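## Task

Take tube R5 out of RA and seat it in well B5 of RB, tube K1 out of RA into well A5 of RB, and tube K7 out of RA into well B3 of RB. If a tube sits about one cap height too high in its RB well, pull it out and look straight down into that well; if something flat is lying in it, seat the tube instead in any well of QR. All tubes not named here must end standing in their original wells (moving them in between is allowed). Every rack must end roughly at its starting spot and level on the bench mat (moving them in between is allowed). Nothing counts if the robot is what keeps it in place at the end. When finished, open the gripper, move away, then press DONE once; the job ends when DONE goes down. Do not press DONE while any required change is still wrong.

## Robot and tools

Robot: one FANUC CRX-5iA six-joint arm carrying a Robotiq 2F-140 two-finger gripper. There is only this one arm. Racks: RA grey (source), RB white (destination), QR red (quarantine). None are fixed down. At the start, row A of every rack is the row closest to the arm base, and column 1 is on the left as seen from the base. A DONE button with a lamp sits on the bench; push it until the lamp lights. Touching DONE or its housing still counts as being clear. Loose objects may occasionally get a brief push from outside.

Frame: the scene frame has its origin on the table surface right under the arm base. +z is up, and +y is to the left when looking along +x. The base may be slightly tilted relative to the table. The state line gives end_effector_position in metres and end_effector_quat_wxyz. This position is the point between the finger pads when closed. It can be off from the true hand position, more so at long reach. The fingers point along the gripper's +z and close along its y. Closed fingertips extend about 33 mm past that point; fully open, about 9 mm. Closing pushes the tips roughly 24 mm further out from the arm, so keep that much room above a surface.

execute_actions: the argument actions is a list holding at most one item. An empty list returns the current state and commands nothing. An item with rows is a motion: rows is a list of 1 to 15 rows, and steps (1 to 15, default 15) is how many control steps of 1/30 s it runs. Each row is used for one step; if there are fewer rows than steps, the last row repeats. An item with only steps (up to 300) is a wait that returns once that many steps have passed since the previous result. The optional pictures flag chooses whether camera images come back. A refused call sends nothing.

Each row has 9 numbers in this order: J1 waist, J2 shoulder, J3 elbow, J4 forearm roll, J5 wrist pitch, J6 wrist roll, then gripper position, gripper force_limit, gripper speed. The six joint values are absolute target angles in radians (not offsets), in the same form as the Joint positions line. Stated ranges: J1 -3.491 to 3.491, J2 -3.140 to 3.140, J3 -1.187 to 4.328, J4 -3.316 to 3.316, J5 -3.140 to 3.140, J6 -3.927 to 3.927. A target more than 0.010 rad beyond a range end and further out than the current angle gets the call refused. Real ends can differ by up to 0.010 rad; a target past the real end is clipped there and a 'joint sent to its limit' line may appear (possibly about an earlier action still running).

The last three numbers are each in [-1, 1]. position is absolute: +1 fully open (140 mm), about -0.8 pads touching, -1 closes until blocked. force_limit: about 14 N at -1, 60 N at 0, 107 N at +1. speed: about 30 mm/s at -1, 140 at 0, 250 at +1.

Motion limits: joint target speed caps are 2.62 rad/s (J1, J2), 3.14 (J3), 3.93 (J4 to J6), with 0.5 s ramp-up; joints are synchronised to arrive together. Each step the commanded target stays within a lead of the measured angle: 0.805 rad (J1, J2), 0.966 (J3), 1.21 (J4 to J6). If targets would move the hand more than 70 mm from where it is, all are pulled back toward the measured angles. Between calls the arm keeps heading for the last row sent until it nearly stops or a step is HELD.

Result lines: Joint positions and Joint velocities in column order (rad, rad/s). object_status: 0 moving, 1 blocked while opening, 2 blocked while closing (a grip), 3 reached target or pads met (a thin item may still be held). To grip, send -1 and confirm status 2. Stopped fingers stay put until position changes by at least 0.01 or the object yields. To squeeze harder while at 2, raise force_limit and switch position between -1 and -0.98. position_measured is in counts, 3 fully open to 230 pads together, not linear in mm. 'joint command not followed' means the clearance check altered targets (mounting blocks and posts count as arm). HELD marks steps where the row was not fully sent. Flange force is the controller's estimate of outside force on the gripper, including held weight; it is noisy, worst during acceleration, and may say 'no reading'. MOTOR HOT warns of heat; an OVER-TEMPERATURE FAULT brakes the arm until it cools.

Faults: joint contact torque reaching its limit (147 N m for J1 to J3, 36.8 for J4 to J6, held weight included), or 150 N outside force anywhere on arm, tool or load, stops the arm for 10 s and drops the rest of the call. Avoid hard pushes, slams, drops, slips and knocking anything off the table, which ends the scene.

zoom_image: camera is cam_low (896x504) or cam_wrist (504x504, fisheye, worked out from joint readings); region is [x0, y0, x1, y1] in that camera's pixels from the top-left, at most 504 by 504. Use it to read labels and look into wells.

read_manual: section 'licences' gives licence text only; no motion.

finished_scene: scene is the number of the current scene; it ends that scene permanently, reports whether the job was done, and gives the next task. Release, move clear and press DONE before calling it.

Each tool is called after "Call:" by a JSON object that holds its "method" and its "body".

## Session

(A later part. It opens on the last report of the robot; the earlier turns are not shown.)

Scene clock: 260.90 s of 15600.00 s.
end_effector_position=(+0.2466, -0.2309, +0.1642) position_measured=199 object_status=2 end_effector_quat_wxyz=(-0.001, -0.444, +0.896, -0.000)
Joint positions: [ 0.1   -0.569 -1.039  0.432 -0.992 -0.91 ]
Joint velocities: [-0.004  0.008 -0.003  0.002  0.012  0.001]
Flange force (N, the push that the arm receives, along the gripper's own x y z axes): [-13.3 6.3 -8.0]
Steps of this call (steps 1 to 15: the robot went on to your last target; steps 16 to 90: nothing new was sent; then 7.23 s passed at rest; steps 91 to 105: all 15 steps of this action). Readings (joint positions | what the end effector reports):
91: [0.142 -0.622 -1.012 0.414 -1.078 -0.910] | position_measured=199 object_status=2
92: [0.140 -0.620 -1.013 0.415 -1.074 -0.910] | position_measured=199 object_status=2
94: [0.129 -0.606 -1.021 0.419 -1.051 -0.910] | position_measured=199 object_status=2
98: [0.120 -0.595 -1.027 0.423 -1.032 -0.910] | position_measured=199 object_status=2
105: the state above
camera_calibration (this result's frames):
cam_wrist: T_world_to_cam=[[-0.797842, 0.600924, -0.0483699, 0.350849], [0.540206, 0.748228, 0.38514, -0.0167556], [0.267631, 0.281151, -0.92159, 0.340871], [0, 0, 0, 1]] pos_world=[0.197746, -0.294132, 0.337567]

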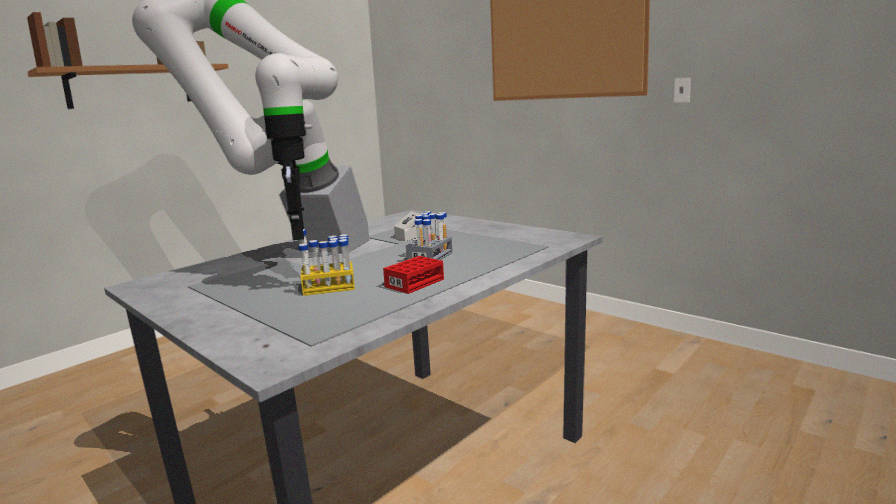

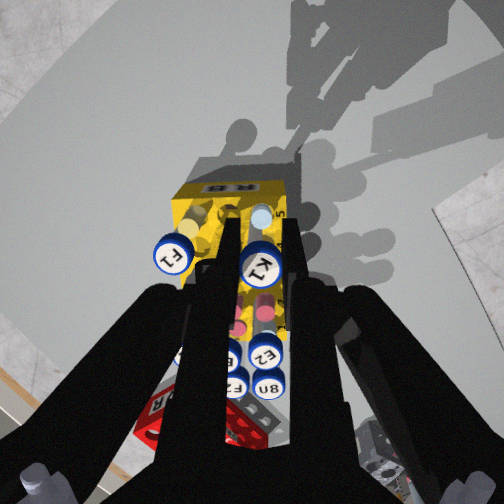

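Going in. Continue.

Call:
{"method": "execute_actions", "body": {"actions": [{"rows":[[0.075,-0.535,-1.053,0.444,-0.937,-0.91,-1,-0.5,0],[0.075,-0.535,-1.053,0.444,-0.937,-0.91,-1,-0.5,0],[0.075,-0.535,-1.053,0.444,-0.937,-0.91,-1,-0.5,0],[0.075,-0.535,-1.053,0.444,-0.937,-0.91,-1,-0.5,0],[0.075,-0.535,-1.053,0.444,-0.937,-0.91,-1,-0.5,0],[0.075,-0.535,-1.053,0.444,-0.937,-0.91,-1,-0.5,0],[0.051,-0.5,-1.066,0.4572,-0.884,-0.91,-1,-0.5,0]],"steps":15}], "pictures": false}}

Call:
{"method": "execute_actions", "body": {"actions": [{"rows":[[0.051,-0.5,-1.066,0.4572,-0.884,-0.91,-0.47,-0.5,0]],"steps":15}]}}

Scene clock: 272.57 s of 15600.00 s.
end_effector_position=(+0.2479, -0.2303, +0.1409) position_measured=199 object_status=2 end_effector_quat_wxyz=(+0.000, -0.445, +0.896, -0.000)
Joint positions: [ 0.051 -0.501 -1.066  0.457 -0.885 -0.91 ]
Joint velocities: [-0.006  0.007 -0.003  0.003  0.014  0.   ]
Flange force (N, the push that the arm receives, along the gripper's own x y z axes): [-7.2 4.6 -2.0]
Steps of this call (steps 1 to 15: the robot went on to your last target; steps 16 to 90: nothing new was sent; then 8.17 s passed at rest; steps 91 to 105: all 15 steps of this action). Readings (joint positions | what the end effector reports):
91: [0.100 -0.569 -1.039 0.432 -0.991 -0.910] | position_measured=199 object_status=2
92: [0.098 -0.567 -1.040 0.433 -0.987 -0.910] | position_measured=199 object_status=2
94: [0.086 -0.550 -1.047 0.439 -0.961 -0.910] | position_measured=199 object_status=2
98: [0.074 -0.533 -1.054 0.445 -0.934 -0.910] | position_measured=199 object_status=2
105: the state above

Scene clock: 273.07 s of 15600.00 s.
end_effector_position=(+0.2479, -0.2303, +0.1407) position_measured=188 object_status=3 end_effector_quat_wxyz=(+0.000, -0.445, +0.896, -0.000)
Joint positions: [ 0.051 -0.5   -1.066  0.457 -0.884 -0.91 ]
Joint velocities: [-0.001  0.    -0.001 -0.     0.     0.   ]
Flange force (N, the push that the arm receives, along the gripper's own x y z axes): [-7.6 -2.6 0.3]
Steps of this call (steps 1 to 15: all 15 steps of this action). Readings (joint positions | what the end effector reports):
1: [0.051 -0.500 -1.066 0.457 -0.885 -0.910] | position_measured=199 object_status=0
2: [0.051 -0.500 -1.066 0.457 -0.884 -0.910] | position_measured=199 object_status=0
4: [0.051 -0.500 -1.066 0.457 -0.884 -0.910] | position_measured=188 object_status=0
8: [0.051 -0.500 -1.066 0.457 -0.884 -0.910] | position_measured=188 object_status=0
15: the state above
camera_calibration (this result's frames):
cam_wrist: T_world_to_cam=[[-0.799483, 0.5987, -0.0488366, 0.350346], [0.537411, 0.749219, 0.387118, -0.00817323], [0.268357, 0.283249, -0.920736, 0.318859], [0, 0, 0, 1]] pos_world=[0.19892, -0.293945, 0.313859]

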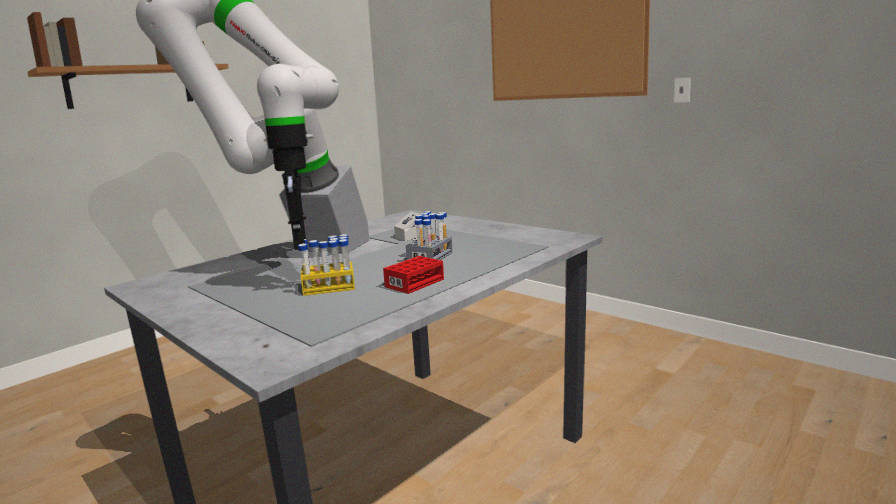

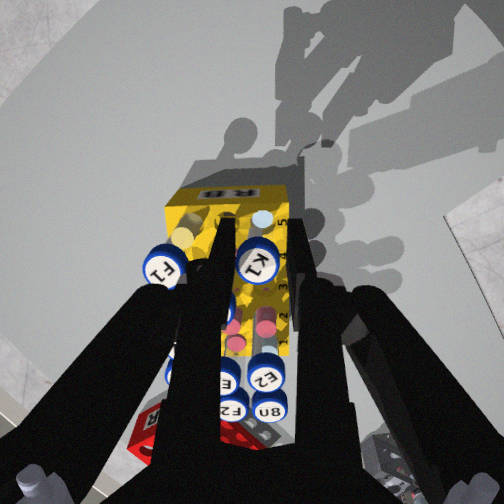

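Call:
{"method": "execute_actions", "body": {"actions": [{"rows":[[0.189,-0.6631,-0.9682,0.4015,-1.1732,-0.91,-0.47,-0.5,0]],"steps":15}], "pictures": false}}

Call:
{"method": "execute_actions", "body": {"actions": [{"rows":[[0.73,-0.43,-0.735,0.385,-1.4,-1.2,-0.47,-0.5,0]],"steps":15}], "pictures": false}}

Call:
{"method": "execute_actions", "body": {"actions": [{"steps":30}]}}

Call:
{"method": "zoom_image", "body": {"camera": "cam_wrist", "region": [130,0,390,220]}}

Call:
{"method": "execute_actions", "body": {"actions": [{"rows":[[1.11,0.039,-0.571,0.336,-1.211,-0.2,-0.47,-0.5,0]],"steps":15}], "pictures": false}}

Call:
{"method": "execute_actions", "body": {"actions": [{"steps":25}], "pictures": false}}

Call:
{"method": "execute_actions", "body": {"actions": [{"rows":[[1.0534,0.2295,-0.6976,0.4217,-0.901,-0.286,-0.47,-0.5,0]],"steps":15}], "pictures": false}}

Call:
{"method": "execute_actions", "body": {"actions": [{"steps":15}]}}

Scene clock: 295.33 s of 15600.00 s.
end_effector_position=(+0.2497, -0.2319, +0.2095) position_measured=188 object_status=3 end_effector_quat_wxyz=(-0.000, -0.448, +0.894, +0.000)
Joint positions: [ 0.189 -0.663 -0.968  0.401 -1.173 -0.91 ]
Joint velocities: [ 0.001 -0.003  0.003 -0.    -0.005  0.001]
Flange force (N, the push that the arm receives, along the gripper's own x y z axes): [-6.0 1.2 -2.7]
Steps of this call (steps 1 to 15: the robot went on to your last target; steps 16 to 90: nothing new was sent; then 18.77 s passed at rest; steps 91 to 105: all 15 steps of this action). Readings (joint positions | what the end effector reports):
91: [0.051 -0.500 -1.066 0.457 -0.884 -0.910] | position_measured=188 object_status=3
92: [0.053 -0.502 -1.065 0.457 -0.888 -0.910] | position_measured=188 object_status=3
94: [0.068 -0.521 -1.053 0.450 -0.922 -0.910] | position_measured=188 object_status=3
98: [0.143 -0.609 -1.000 0.420 -1.078 -0.910] | position_measured=188 object_status=3
105: the state above

Scene clock: 295.83 s of 15600.00 s.
end_effector_position=(+0.3201, -0.1493, +0.2642) position_measured=188 object_status=3 end_effector_quat_wxyz=(-0.009, -0.510, +0.860, +0.005)
Joint positions: [ 0.557 -0.504 -0.81   0.39  -1.327 -1.107]
Joint velocities: [ 0.949  0.404  0.409 -0.028 -0.394 -0.506]
Flange force (N, the push that the arm receives, along the gripper's own x y z axes): [-7.0 5.1 -3.6]
Steps of this call (steps 1 to 15: all 15 steps of this action). Readings (joint positions | what the end effector reports):
1: [0.189 -0.663 -0.968 0.401 -1.173 -0.910] | position_measured=188 object_status=3
2: [0.192 -0.662 -0.967 0.401 -1.174 -0.911] | position_measured=188 object_status=3
4: [0.214 -0.651 -0.957 0.401 -1.184 -0.923] | position_measured=188 object_status=3
8: [0.326 -0.602 -0.909 0.397 -1.231 -0.984] | position_measured=188 object_status=3
15: the state above

Scene clock: 296.83 s of 15600.00 s.
end_effector_position=(+0.3415, -0.1024, +0.2947) position_measured=188 object_status=3 end_effector_quat_wxyz=(-0.012, -0.538, +0.843, -0.003)
Joint positions: [ 0.73  -0.43  -0.735  0.385 -1.4   -1.2  ]
Joint velocities: [-0.    -0.002  0.001 -0.     0.    -0.   ]
Flange force (N, the push that the arm receives, along the gripper's own x y z axes): [-5.4 1.6 -2.8]
Steps of this call (steps 1 to 30: the robot went on to your last target). Readings (joint positions | what the end effector reports):
1: [0.589 -0.490 -0.796 0.389 -1.341 -1.124] | position_measured=188 object_status=3
2: [0.620 -0.477 -0.782 0.388 -1.354 -1.141] | position_measured=188 object_status=3
4: [0.674 -0.454 -0.759 0.387 -1.376 -1.170] | position_measured=188 object_status=3
8: [0.727 -0.431 -0.736 0.385 -1.399 -1.198] | position_measured=188 object_status=3
30: the state above
The arm was judged still, so your last target was given up. Only a new action makes it travel on or press farther. Fingers that are still opening or closing keep moving.
camera_calibration (this result's frames):
cam_wrist: T_world_to_cam=[[-0.909189, 0.414465, -0.0399252, 0.372176], [0.372746, 0.852887, 0.365574, -0.140729], [0.185569, 0.317494, -0.929926, 0.433841], [0, 0, 0, 1]] pos_world=[0.310327, -0.17197, 0.469745]

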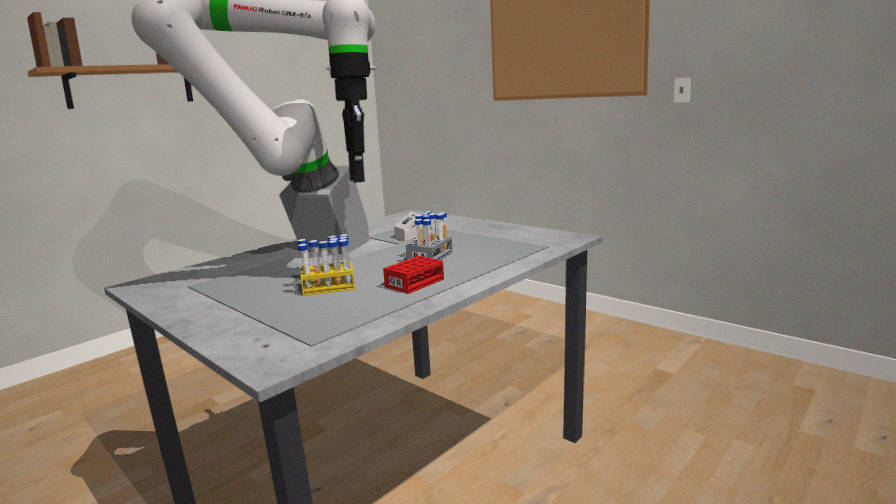

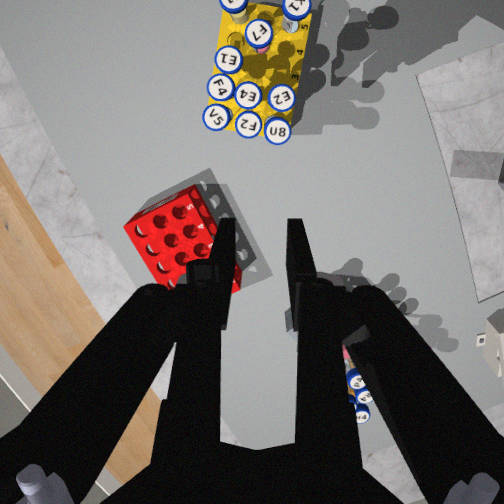

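Region (130, 0, 390, 220) of cam_wrist's 504x504 image, scaled by 1.938, with more detail than that image has; it fills the top 426 rows of this view, and the rest is white.

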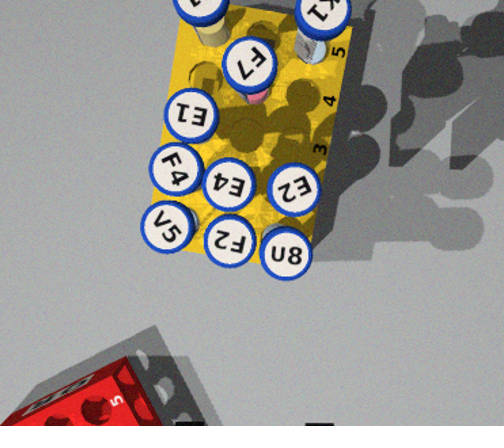

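Scene clock: 297.33 s of 15600.00 s.
end_effector_position=(+0.3735, +0.0207, +0.2912) position_measured=188 object_status=3 end_effector_quat_wxyz=(+0.004, +0.813, -0.583, -0.002)
Joint positions: [ 0.93  -0.184 -0.649  0.359 -1.301 -0.675]
Joint velocities: [ 0.507  0.625  0.22  -0.065  0.251  1.332]
Flange force (N, the push that the arm receives, along the gripper's own x y z axes): [-2.6 -5.3 -0.3]
Steps of this call (steps 1 to 15: all 15 steps of this action). Readings (joint positions | what the end effector reports):
1: [0.730 -0.430 -0.735 0.385 -1.400 -1.200] | position_measured=188 object_status=3
2: [0.732 -0.428 -0.734 0.385 -1.400 -1.196] | position_measured=188 object_status=3
4: [0.744 -0.412 -0.729 0.383 -1.393 -1.162] | position_measured=188 object_status=3
8: [0.807 -0.335 -0.702 0.375 -1.362 -0.997] | position_measured=188 object_status=3
15: the state above

Scene clock: 298.17 s of 15600.00 s.
end_effector_position=(+0.3673, +0.1396, +0.2795) position_measured=188 object_status=3 end_effector_quat_wxyz=(-0.000, +0.961, -0.278, -0.000)
Joint positions: [ 1.11   0.039 -0.571  0.336 -1.211 -0.2  ]
Joint velocities: [ 0.001 -0.003  0.    -0.001  0.     0.   ]
Flange force (N, the push that the arm receives, along the gripper's own x y z axes): [-1.8 -7.3 -0.3]
Steps of this call (steps 1 to 25: the robot went on to your last target). Readings (joint positions | what the end effector reports):
1: [0.947 -0.162 -0.641 0.357 -1.292 -0.629] | position_measured=188 object_status=3
2: [0.964 -0.141 -0.634 0.355 -1.284 -0.584] | position_measured=188 object_status=3
4: [0.998 -0.099 -0.619 0.350 -1.267 -0.494] | position_measured=188 object_status=3
8: [1.064 -0.017 -0.591 0.342 -1.234 -0.320] | position_measured=188 object_status=3
25: the state above

Scene clock: 298.67 s of 15600.00 s.
end_effector_position=(+0.3617, +0.1644, +0.1702) position_measured=188 object_status=3 end_effector_quat_wxyz=(-0.000, +0.961, -0.275, +0.000)
Joint positions: [ 1.054  0.228 -0.697  0.421 -0.903 -0.286]
Joint velocities: [-0.005  0.017 -0.009  0.012  0.034 -0.009]
Flange force (N, the push that the arm receives, along the gripper's own x y z axes): [-3.5 -9.6 12.6]
Steps of this call (steps 1 to 15: all 15 steps of this action). Readings (joint positions | what the end effector reports):
1: [1.110 0.039 -0.571 0.336 -1.211 -0.200] | position_measured=188 object_status=3
2: [1.110 0.042 -0.572 0.337 -1.206 -0.201] | position_measured=188 object_status=3
4: [1.104 0.062 -0.587 0.346 -1.173 -0.211] | position_measured=188 object_status=3
8: [1.078 0.149 -0.644 0.385 -1.033 -0.249] | position_measured=188 object_status=3
15: the state above

Scene clock: 299.17 s of 15600.00 s.
end_effector_position=(+0.3615, +0.1644, +0.1696) position_measured=188 object_status=3 end_effector_quat_wxyz=(-0.000, +0.961, -0.275, +0.000)
Joint positions: [ 1.053  0.229 -0.698  0.422 -0.901 -0.286]
Joint velocities: [-0.001 -0.001 -0.    -0.001  0.     0.   ]
Flange force (N, the push that the arm receives, along the gripper's own x y z axes): [-3.2 -6.8 1.1]
Steps of this call (steps 1 to 15: the robot went on to your last target). Readings (joint positions | what the end effector reports):
1: [1.054 0.229 -0.697 0.422 -0.902 -0.286] | position_measured=188 object_status=3
2: [1.054 0.229 -0.697 0.422 -0.902 -0.286] | position_measured=188 object_status=3
4: [1.053 0.229 -0.697 0.422 -0.901 -0.286] | position_measured=188 object_status=3
8: [1.053 0.229 -0.698 0.422 -0.901 -0.286] | position_measured=188 object_status=3
15: the state above
The arm was judged still, so your last target was given up. Only a new action makes it travel on or press farther. Fingers that are still opening or closing keep moving.
camera_calibration (this result's frames):
cam_wrist: T_world_to_cam=[[-0.523823, -0.850419, -0.0489586, 0.344966], [-0.794832, 0.467296, 0.387139, 0.15184], [-0.306352, 0.241706, -0.920721, 0.417761], [0, 0, 0, 1]] pos_world=[0.42937, 0.121436, 0.342747]

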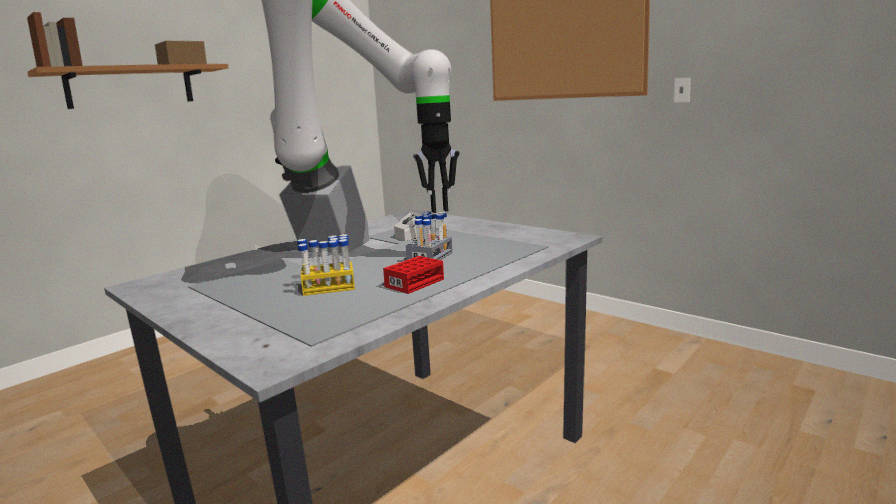

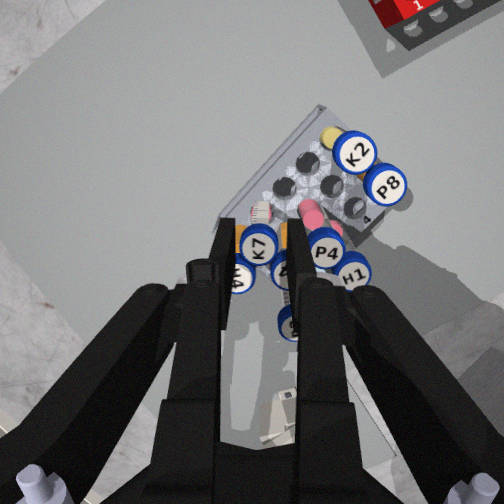

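Call:
{"method": "execute_actions", "body": {"actions": [{"rows":[[1.037,0.257,-0.713,0.440,-0.858,-0.296,-0.47,-0.5,0],[1.037,0.257,-0.713,0.440,-0.858,-0.296,-0.47,-0.5,0],[1.037,0.257,-0.713,0.440,-0.858,-0.296,-0.47,-0.5,0],[1.037,0.257,-0.713,0.440,-0.858,-0.296,-0.47,-0.5,0],[1.037,0.257,-0.713,0.440,-0.858,-0.296,-0.47,-0.5,0],[1.037,0.257,-0.713,0.440,-0.858,-0.296,-0.47,-0.5,0],[1.019,0.286,-0.729,0.460,-0.812,-0.307,-0.47,-0.5,0]],"steps":15}]}}

Scene clock: 316.23 s of 15600.00 s.
end_effector_position=(+0.3606, +0.1644, +0.1384) position_measured=188 object_status=3 end_effector_quat_wxyz=(-0.001, +0.961, -0.275, -0.003)
Joint positions: [ 1.019  0.285 -0.729  0.46  -0.813 -0.307]
Joint velocities: [-0.004  0.009 -0.004  0.005  0.012 -0.003]
Flange force (N, the push that the arm receives, along the gripper's own x y z axes): [-3.5 -7.4 6.1]
Steps of this call (steps 1 to 90: nothing new was sent; then 13.57 s passed at rest; steps 91 to 105: all 15 steps of this action). Readings (joint positions | what the end effector reports):
91: [1.053 0.230 -0.698 0.422 -0.901 -0.286] | position_measured=188 object_status=3
92: [1.052 0.232 -0.699 0.423 -0.897 -0.287] | position_measured=188 object_status=3
94: [1.043 0.247 -0.707 0.433 -0.874 -0.292] | position_measured=188 object_status=3
98: [1.036 0.259 -0.714 0.441 -0.855 -0.297] | position_measured=188 object_status=3
105: the state above
camera_calibration (this result's frames):
cam_wrist: T_world_to_cam=[[-0.523661, -0.850539, -0.0485947, 0.342884], [-0.793111, 0.465888, 0.392332, 0.162103], [-0.311054, 0.24399, -0.918539, 0.38975], [0, 0, 0, 1]] pos_world=[0.429354, 0.121019, 0.311065]

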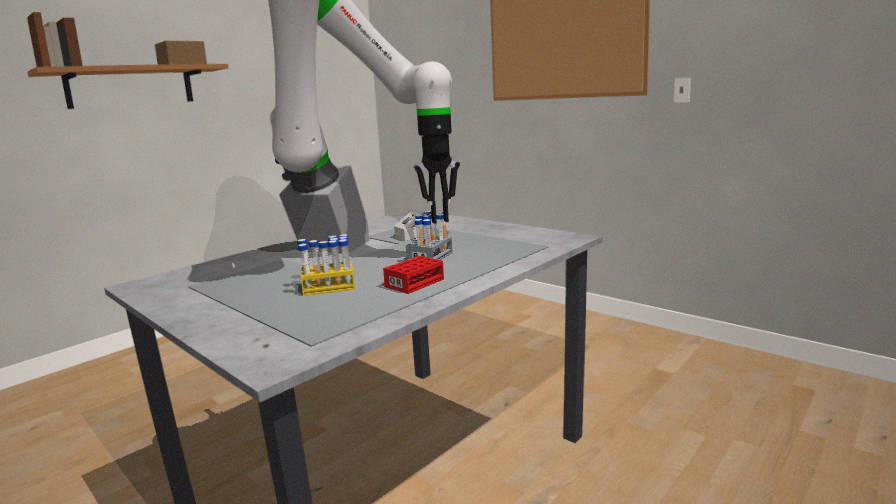

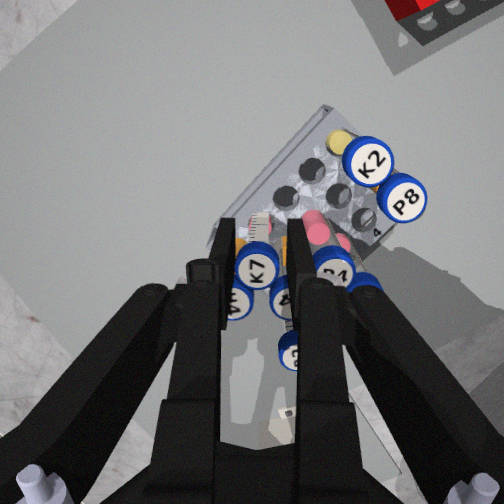

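Call:
{"method": "execute_actions", "body": {"actions": [{"rows":[[1.019,0.286,-0.729,0.460,-0.812,-0.307,-1,-0.5,-0.5]],"steps":15}], "pictures": false}}

Call:
{"method": "execute_actions", "body": {"actions": [{"rows":[[1.0534,0.2295,-0.6976,0.4217,-0.901,-0.286,-1,-0.5,0]],"steps":15}]}}

Scene clock: 327.60 s of 15600.00 s.
end_effector_position=(+0.3606, +0.1644, +0.1381) position_measured=199 object_status=2 end_effector_quat_wxyz=(-0.001, +0.961, -0.275, -0.003)
Joint positions: [ 1.019  0.286 -0.729  0.46  -0.812 -0.307]
Joint velocities: [ 0.001  0.001 -0.    -0.    -0.    -0.   ]
Flange force (N, the push that the arm receives, along the gripper's own x y z axes): [-2.6 -7.1 0.3]
Steps of this call (steps 1 to 15: the robot went on to your last target; steps 16 to 100: nothing new was sent; then 7.53 s passed at rest; steps 101 to 115: all 15 steps of this action). Readings (joint positions | what the end effector reports):
101: [1.019 0.286 -0.729 0.460 -0.812 -0.307] | position_measured=188 object_status=0
102: [1.019 0.286 -0.729 0.460 -0.812 -0.307] | position_measured=189 object_status=0
104: [1.019 0.286 -0.729 0.460 -0.812 -0.307] | position_measured=198 object_status=0
108: [1.019 0.286 -0.729 0.460 -0.812 -0.307] | position_measured=199 object_status=0
115: the state above

Scene clock: 328.10 s of 15600.00 s.
end_effector_position=(+0.3615, +0.1644, +0.1695) position_measured=199 object_status=2 end_effector_quat_wxyz=(-0.000, +0.961, -0.275, +0.000)
Joint positions: [ 1.053  0.23  -0.698  0.422 -0.901 -0.286]
Joint velocities: [-0.     0.     0.001 -0.    -0.001  0.001]
Flange force (N, the push that the arm receives, along the gripper's own x y z axes): [-2.6 -6.0 1.8]
Steps of this call (steps 1 to 15: all 15 steps of this action). Readings (joint positions | what the end effector reports):
1: [1.019 0.286 -0.729 0.460 -0.812 -0.307] | position_measured=199 object_status=2
2: [1.020 0.284 -0.728 0.459 -0.816 -0.306] | position_measured=199 object_status=2
4: [1.032 0.263 -0.717 0.445 -0.848 -0.299] | position_measured=199 object_status=2
8: [1.052 0.231 -0.699 0.423 -0.898 -0.287] | position_measured=199 object_status=2
15: the state above
camera_calibration (this result's frames):
cam_wrist: T_world_to_cam=[[-0.523864, -0.850396, -0.0489132, 0.344944], [-0.794797, 0.467345, 0.387151, 0.151844], [-0.306372, 0.24169, -0.920718, 0.417742], [0, 0, 0, 1]] pos_world=[0.429374, 0.121412, 0.342709]

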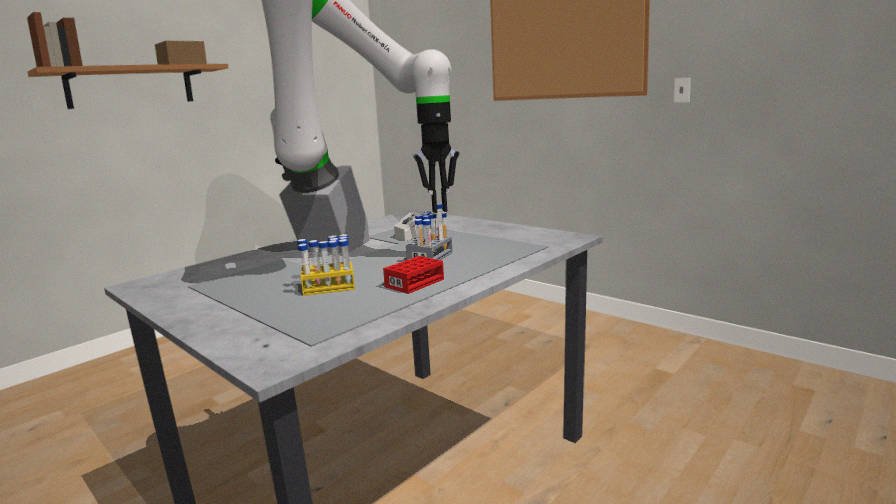

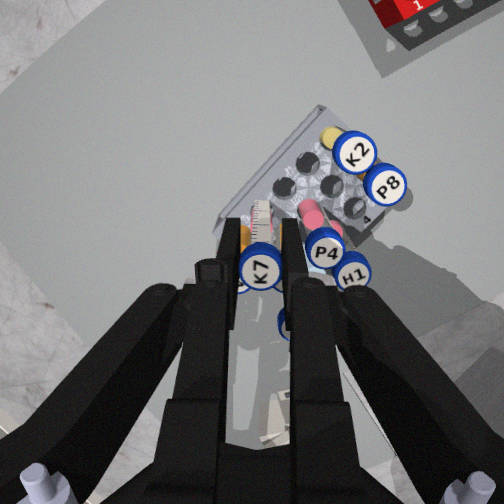

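Call:
{"method": "execute_actions", "body": {"actions": [{"rows":[[1.1029,0.158,-0.6313,0.368,-1.041,-0.26,-1,-0.5,0]],"steps":12}], "pictures": false}}

Call:
{"method": "execute_actions", "body": {"actions": [{"rows":[[1.15,0.075,-0.545,0.325,-1.21,-0.2,-1,-0.5,0]],"steps":12}], "pictures": false}}

Call:
{"method": "execute_actions", "body": {"actions": [{"rows":[[0.73,-0.43,-0.735,0.385,-1.4,-0.8,-1,-0.5,0]],"steps":15}], "pictures": false}}

Call:
{"method": "execute_actions", "body": {"actions": [{"steps":15}], "pictures": false}}

Call:
{"method": "execute_actions", "body": {"actions": [{"rows":[[0.3862,-0.604,-0.8147,0.3968,-1.3344,-1.06,-1,-0.5,0]],"steps":15}], "pictures": false}}

Call:
{"method": "execute_actions", "body": {"actions": [{"steps":20}]}}

Call:
{"method": "zoom_image", "body": {"camera": "cam_wrist", "region": [170,110,350,290]}}

Scene clock: 370.27 s of 15600.00 s.
end_effector_position=(+0.3614, +0.1670, +0.2193) position_measured=199 object_status=2 end_effector_quat_wxyz=(+0.000, +0.961, -0.276, -0.000)
Joint positions: [ 1.103  0.158 -0.632  0.368 -1.041 -0.26 ]
Joint velocities: [ 0.001 -0.005  0.004 -0.002 -0.008  0.001]
Flange force (N, the push that the arm receives, along the gripper's own x y z axes): [-0.5 -8.3 -2.6]
Steps of this call (steps 1 to 15: the robot went on to your last target; steps 16 to 90: nothing new was sent; then 38.77 s passed at rest; steps 91 to 102: all 12 steps of this action). Readings (joint positions | what the end effector reports):
91: [1.053 0.229 -0.698 0.422 -0.901 -0.286] | position_measured=199 object_status=2
92: [1.055 0.227 -0.696 0.420 -0.906 -0.285] | position_measured=199 object_status=2
94: [1.067 0.210 -0.680 0.407 -0.939 -0.279] | position_measured=199 object_status=2
98: [1.099 0.163 -0.636 0.372 -1.030 -0.262] | position_measured=199 object_status=2
102: the state above

Scene clock: 370.67 s of 15600.00 s.
end_effector_position=(+0.3615, +0.1630, +0.2824) position_measured=199 object_status=2 end_effector_quat_wxyz=(-0.001, +0.965, -0.260, -0.001)
Joint positions: [ 1.15   0.075 -0.545  0.325 -1.209 -0.2  ]
Joint velocities: [ 0.001 -0.004  0.006 -0.001 -0.011  0.004]
Flange force (N, the push that the arm receives, along the gripper's own x y z axes): [-0.1 -7.6 1.4]
Steps of this call (steps 1 to 12: all 12 steps of this action). Readings (joint positions | what the end effector reports):
1: [1.103 0.158 -0.631 0.368 -1.041 -0.260] | position_measured=199 object_status=2
2: [1.104 0.156 -0.629 0.367 -1.045 -0.258] | position_measured=199 object_status=2
4: [1.113 0.139 -0.612 0.358 -1.079 -0.247] | position_measured=199 object_status=2
8: [1.144 0.085 -0.555 0.330 -1.189 -0.207] | position_measured=199 object_status=2
12: the state above

Scene clock: 371.17 s of 15600.00 s.
end_effector_position=(+0.3721, +0.0114, +0.2944) position_measured=199 object_status=2 end_effector_quat_wxyz=(+0.003, +0.847, -0.531, -0.004)
Joint positions: [ 0.918 -0.205 -0.65   0.358 -1.315 -0.533]
Joint velocities: [-0.572 -0.684 -0.259  0.082 -0.257 -0.814]
Flange force (N, the push that the arm receives, along the gripper's own x y z axes): [-4.6 -6.0 -3.8]
Steps of this call (steps 1 to 15: all 15 steps of this action). Readings (joint positions | what the end effector reports):
1: [1.150 0.075 -0.545 0.325 -1.210 -0.200] | position_measured=199 object_status=2
2: [1.148 0.072 -0.546 0.325 -1.211 -0.203] | position_measured=199 object_status=2
4: [1.130 0.050 -0.555 0.327 -1.220 -0.230] | position_measured=199 object_status=2
8: [1.052 -0.043 -0.590 0.339 -1.255 -0.341] | position_measured=199 object_status=2
15: the state above

Scene clock: 371.67 s of 15600.00 s.
end_effector_position=(+0.3416, -0.1023, +0.2947) position_measured=199 object_status=2 end_effector_quat_wxyz=(+0.012, +0.695, -0.719, +0.000)
Joint positions: [ 0.73  -0.43  -0.735  0.385 -1.4   -0.8  ]
Joint velocities: [-0.003 -0.005 -0.002  0.    -0.002 -0.006]
Flange force (N, the push that the arm receives, along the gripper's own x y z axes): [-7.2 -0.3 -1.3]
Steps of this call (steps 1 to 15: the robot went on to your last target). Readings (joint positions | what the end effector reports):
1: [0.898 -0.228 -0.659 0.361 -1.324 -0.560] | position_measured=199 object_status=2
2: [0.879 -0.252 -0.668 0.364 -1.333 -0.588] | position_measured=199 object_status=2
4: [0.840 -0.299 -0.686 0.369 -1.351 -0.644] | position_measured=199 object_status=2
8: [0.765 -0.388 -0.719 0.380 -1.384 -0.751] | position_measured=199 object_status=2
15: the state above

Scene clock: 372.17 s of 15600.00 s.
end_effector_position=(+0.3014, -0.2010, +0.2705) position_measured=199 object_status=2 end_effector_quat_wxyz=(-0.001, -0.460, +0.888, +0.001)
Joint positions: [ 0.404 -0.595 -0.811  0.396 -1.338 -1.046]
Joint velocities: [-0.388 -0.193 -0.088  0.013  0.072 -0.29 ]
Flange force (N, the push that the arm receives, along the gripper's own x y z axes): [10.2 3.2 -1.0]
Steps of this call (steps 1 to 15: all 15 steps of this action). Readings (joint positions | what the end effector reports):
1: [0.730 -0.430 -0.735 0.385 -1.400 -0.800] | position_measured=199 object_status=2
2: [0.727 -0.431 -0.736 0.385 -1.400 -0.802] | position_measured=199 object_status=2
4: [0.705 -0.443 -0.741 0.386 -1.395 -0.819] | position_measured=199 object_status=2
8: [0.593 -0.500 -0.767 0.390 -1.373 -0.904] | position_measured=199 object_status=2
15: the state above

Scene clock: 372.83 s of 15600.00 s.
end_effector_position=(+0.2984, -0.2060, +0.2695) position_measured=199 object_status=2 end_effector_quat_wxyz=(-0.000, -0.446, +0.895, +0.000)
Joint positions: [ 0.386 -0.604 -0.815  0.397 -1.334 -1.06 ]
Joint velocities: [-0.001  0.002  0.     0.     0.    -0.   ]
Flange force (N, the push that the arm receives, along the gripper's own x y z axes): [-6.7 2.2 -3.5]
Steps of this call (steps 1 to 20: the robot went on to your last target). Readings (joint positions | what the end effector reports):
1: [0.394 -0.600 -0.813 0.397 -1.336 -1.054] | position_measured=199 object_status=2
2: [0.388 -0.603 -0.814 0.397 -1.335 -1.058] | position_measured=199 object_status=2
4: [0.387 -0.604 -0.815 0.397 -1.334 -1.060] | position_measured=199 object_status=2
8: [0.386 -0.604 -0.815 0.397 -1.334 -1.060] | position_measured=199 object_status=2
20: the state above
camera_calibration (this result's frames):
cam_wrist: T_world_to_cam=[[-0.801121, 0.596539, -0.0484394, 0.38242], [0.535503, 0.750585, 0.387116, -0.102487], [0.267288, 0.284187, -0.920758, 0.417536], [0, 0, 0, 1]] pos_world=[0.249644, -0.269861, 0.442648]

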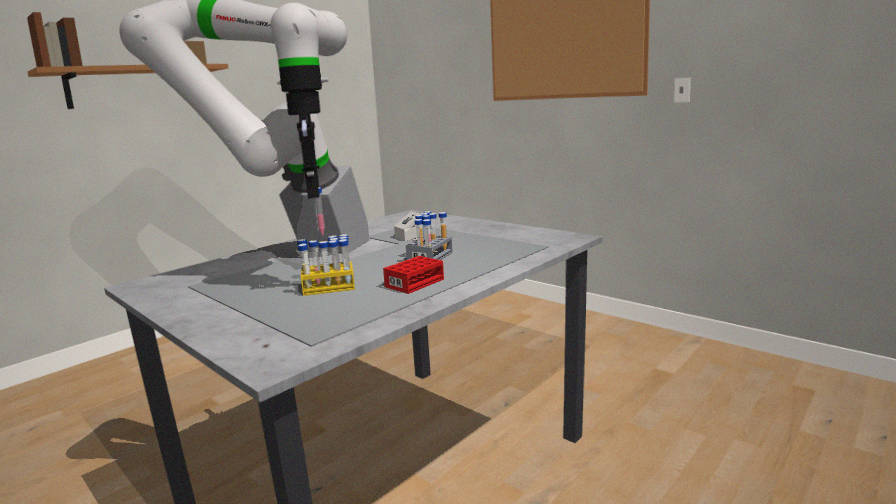

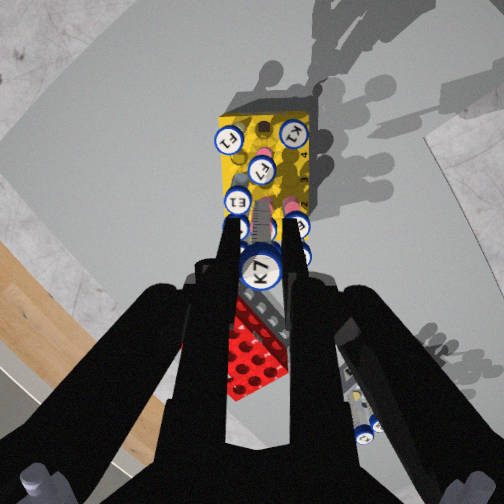

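Region (170, 110, 350, 290) of cam_wrist's 504x504 image, scaled by 2.800, with more detail than that image has.

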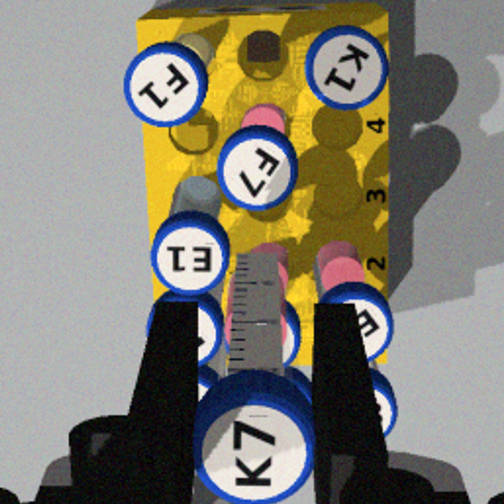

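Call:
{"method": "execute_actions", "body": {"actions": [{"rows":[[0.392,-0.6165,-0.8217,0.3968,-1.339,-1.06,-1,-0.5,0],[0.392,-0.6165,-0.8217,0.3968,-1.339,-1.06,-1,-0.5,0],[0.392,-0.6165,-0.8217,0.3968,-1.339,-1.06,-1,-0.5,0],[0.392,-0.6165,-0.8217,0.3968,-1.339,-1.06,-1,-0.5,0],[0.392,-0.6165,-0.8217,0.3968,-1.339,-1.06,-1,-0.5,0],[0.335,-0.577,-0.8715,0.406,-1.235,-1.05,-1,-0.5,0]],"steps":15}], "pictures": false}}

Call:
{"method": "execute_actions", "body": {"actions": [{"rows":[[0.277,-0.527,-0.9154,0.4205,-1.1275,-1.04,-1,-0.5,0]],"steps":15}]}}

Call:
{"method": "zoom_image", "body": {"camera": "cam_wrist", "region": [170,110,350,290]}}

Scene clock: 385.03 s of 15600.00 s.
end_effector_position=(+0.2959, -0.2050, +0.2396) position_measured=199 object_status=2 end_effector_quat_wxyz=(+0.001, -0.445, +0.896, -0.000)
Joint positions: [ 0.336 -0.577 -0.871  0.406 -1.236 -1.05 ]
Joint velocities: [-0.008  0.006 -0.007  0.001  0.018  0.002]
Flange force (N, the push that the arm receives, along the gripper's own x y z axes): [-10.8 2.1 -4.5]
Steps of this call (steps 1 to 15: the robot went on to your last target; steps 16 to 90: nothing new was sent; then 8.70 s passed at rest; steps 91 to 105: all 15 steps of this action). Readings (joint positions | what the end effector reports):
91: [0.386 -0.604 -0.815 0.397 -1.334 -1.060] | position_measured=199 object_status=2
92: [0.387 -0.606 -0.816 0.397 -1.335 -1.060] | position_measured=199 object_status=2
94: [0.390 -0.613 -0.820 0.397 -1.338 -1.060] | position_measured=199 object_status=2
98: [0.384 -0.610 -0.829 0.398 -1.323 -1.059] | position_measured=199 object_status=2
105: the state above

Scene clock: 385.53 s of 15600.00 s.
end_effector_position=(+0.2959, -0.2054, +0.2097) position_measured=199 object_status=2 end_effector_quat_wxyz=(+0.001, -0.443, +0.896, -0.000)
Joint positions: [ 0.277 -0.527 -0.915  0.42  -1.128 -1.04 ]
Joint velocities: [-0.001  0.003 -0.    -0.     0.001  0.   ]
Flange force (N, the push that the arm receives, along the gripper's own x y z axes): [-7.4 0.3 -1.0]
Steps of this call (steps 1 to 15: all 15 steps of this action). Readings (joint positions | what the end effector reports):
1: [0.335 -0.577 -0.871 0.406 -1.235 -1.050] | position_measured=199 object_status=2
2: [0.333 -0.575 -0.873 0.407 -1.231 -1.050] | position_measured=199 object_status=2
4: [0.315 -0.560 -0.887 0.411 -1.197 -1.047] | position_measured=199 object_status=2
8: [0.279 -0.529 -0.914 0.420 -1.132 -1.040] | position_measured=199 object_status=2
15: the state above
camera_calibration (this result's frames):
cam_wrist: T_world_to_cam=[[-0.796975, 0.601943, -0.0499504, 0.377397], [0.539593, 0.746699, 0.388947, -0.0809538], [0.271422, 0.283028, -0.919905, 0.361328], [0, 0, 0, 1]] pos_world=[0.246386, -0.268989, 0.382725]

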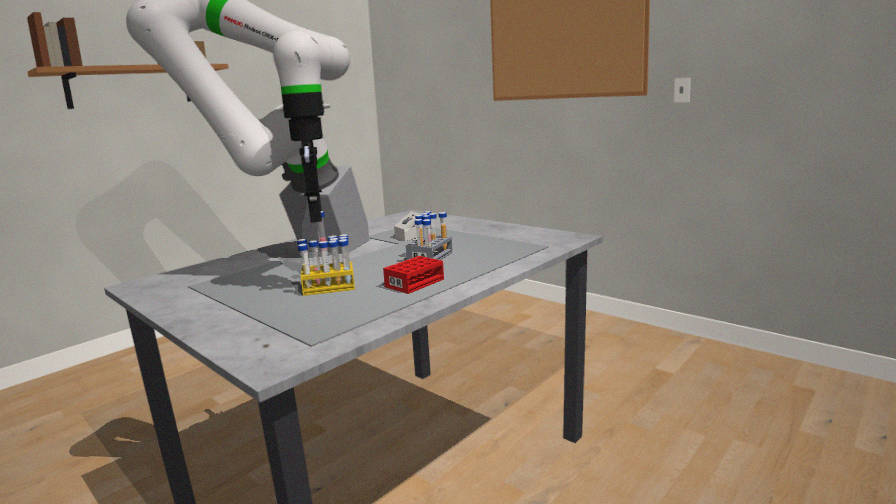

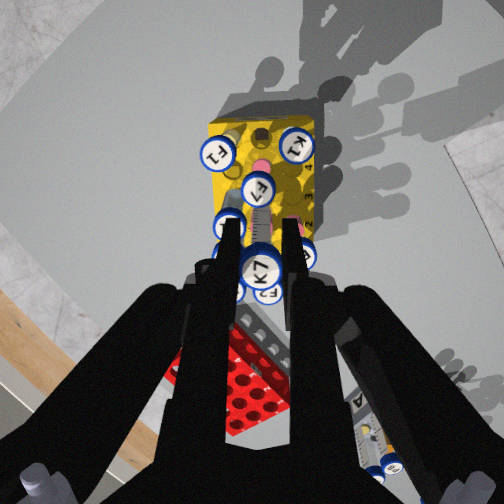

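Region (170, 110, 350, 290) of cam_wrist's 504x504 image, scaled by 2.800, with more detail than that image has.

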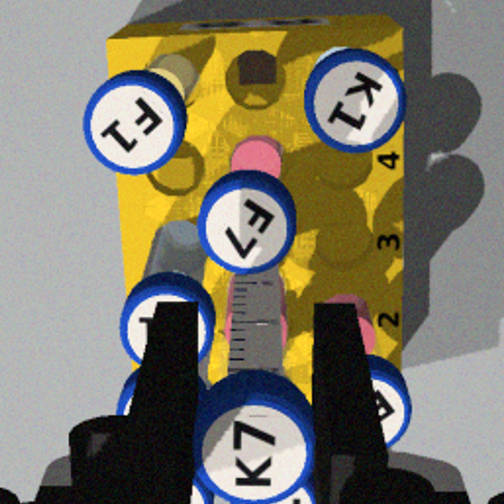

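Call:
{"method": "execute_actions", "body": {"actions": [{"rows":[[0.273,-0.533,-0.919,0.4205,-1.129,-1.04,-1,-0.5,0],[0.273,-0.533,-0.919,0.4205,-1.129,-1.04,-1,-0.5,0],[0.273,-0.533,-0.919,0.4205,-1.129,-1.04,-1,-0.5,0],[0.273,-0.533,-0.919,0.4205,-1.129,-1.04,-1,-0.5,0],[0.273,-0.533,-0.919,0.4205,-1.129,-1.04,-1,-0.5,0],[0.219,-0.4725,-0.9584,0.4435,-1.0175,-1.04,-1,-0.5,0]],"steps":15}], "pictures": false}}

Call:
{"method": "execute_actions", "body": {"actions": [{"rows":[[0.21,-0.46,-0.965,0.4485,-0.998,-1.04,-1,-0.5,0],[0.21,-0.46,-0.965,0.4485,-0.998,-1.04,-1,-0.5,0],[0.21,-0.46,-0.965,0.4485,-0.998,-1.04,-1,-0.5,0],[0.21,-0.46,-0.965,0.4485,-0.998,-1.04,-1,-0.5,0],[0.21,-0.46,-0.965,0.4485,-0.998,-1.04,-1,-0.5,0],[0.193,-0.4385,-0.9766,0.4577,-0.961,-1.04,-1,-0.5,0]],"steps":15}]}}

Scene clock: 411.07 s of 15600.00 s.
end_effector_position=(+0.2944, -0.2070, +0.1807) position_measured=199 object_status=2 end_effector_quat_wxyz=(+0.001, -0.440, +0.898, -0.001)
Joint positions: [ 0.219 -0.473 -0.958  0.443 -1.019 -1.04 ]
Joint velocities: [-0.008  0.007 -0.005  0.005  0.019  0.001]
Flange force (N, the push that the arm receives, along the gripper's own x y z axes): [-6.8 2.2 0.9]
Steps of this call (steps 1 to 15: the robot went on to your last target; steps 16 to 90: nothing new was sent; then 22.03 s passed at rest; steps 91 to 105: all 15 steps of this action). Readings (joint positions | what the end effector reports):
91: [0.277 -0.527 -0.915 0.421 -1.127 -1.040] | position_measured=199 object_status=2
92: [0.276 -0.528 -0.916 0.421 -1.127 -1.040] | position_measured=199 object_status=2
94: [0.274 -0.531 -0.918 0.421 -1.128 -1.040] | position_measured=199 object_status=2
98: [0.265 -0.524 -0.925 0.424 -1.113 -1.040] | position_measured=199 object_status=2
105: the state above

Scene clock: 411.57 s of 15600.00 s.
end_effector_position=(+0.2945, -0.2066, +0.1661) position_measured=199 object_status=2 end_effector_quat_wxyz=(+0.001, -0.441, +0.897, -0.001)
Joint positions: [ 0.193 -0.439 -0.976  0.458 -0.961 -1.04 ]
Joint velocities: [-0.003  0.004 -0.002  0.001  0.005  0.   ]
Flange force (N, the push that the arm receives, along the gripper's own x y z axes): [-9.4 0.1 -0.8]
Steps of this call (steps 1 to 15: all 15 steps of this action). Readings (joint positions | what the end effector reports):
1: [0.219 -0.473 -0.958 0.443 -1.018 -1.040] | position_measured=199 object_status=2
2: [0.218 -0.471 -0.959 0.444 -1.014 -1.040] | position_measured=199 object_status=2
4: [0.212 -0.463 -0.963 0.447 -1.003 -1.040] | position_measured=199 object_status=2
8: [0.204 -0.452 -0.969 0.452 -0.984 -1.040] | position_measured=199 object_status=2
15: the state above
camera_calibration (this result's frames):
cam_wrist: T_world_to_cam=[[-0.794485, 0.605131, -0.0510859, 0.37499], [0.542727, 0.745255, 0.387353, -0.0632259], [0.272471, 0.28002, -0.920515, 0.321105], [0, 0, 0, 1]] pos_world=[0.244746, -0.269714, 0.339229]

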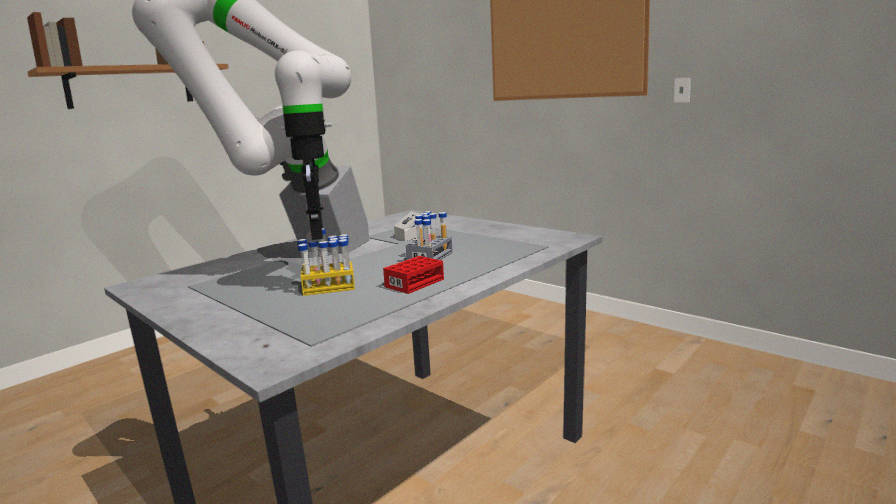

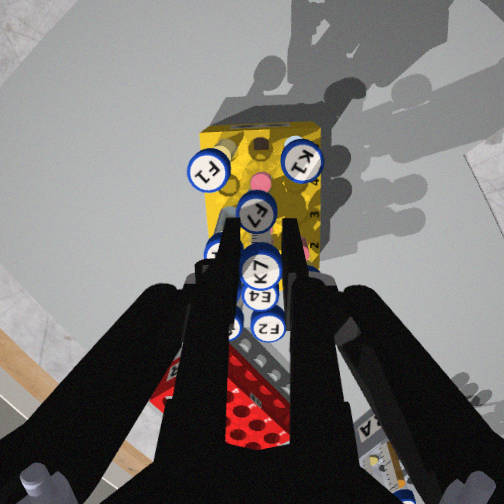

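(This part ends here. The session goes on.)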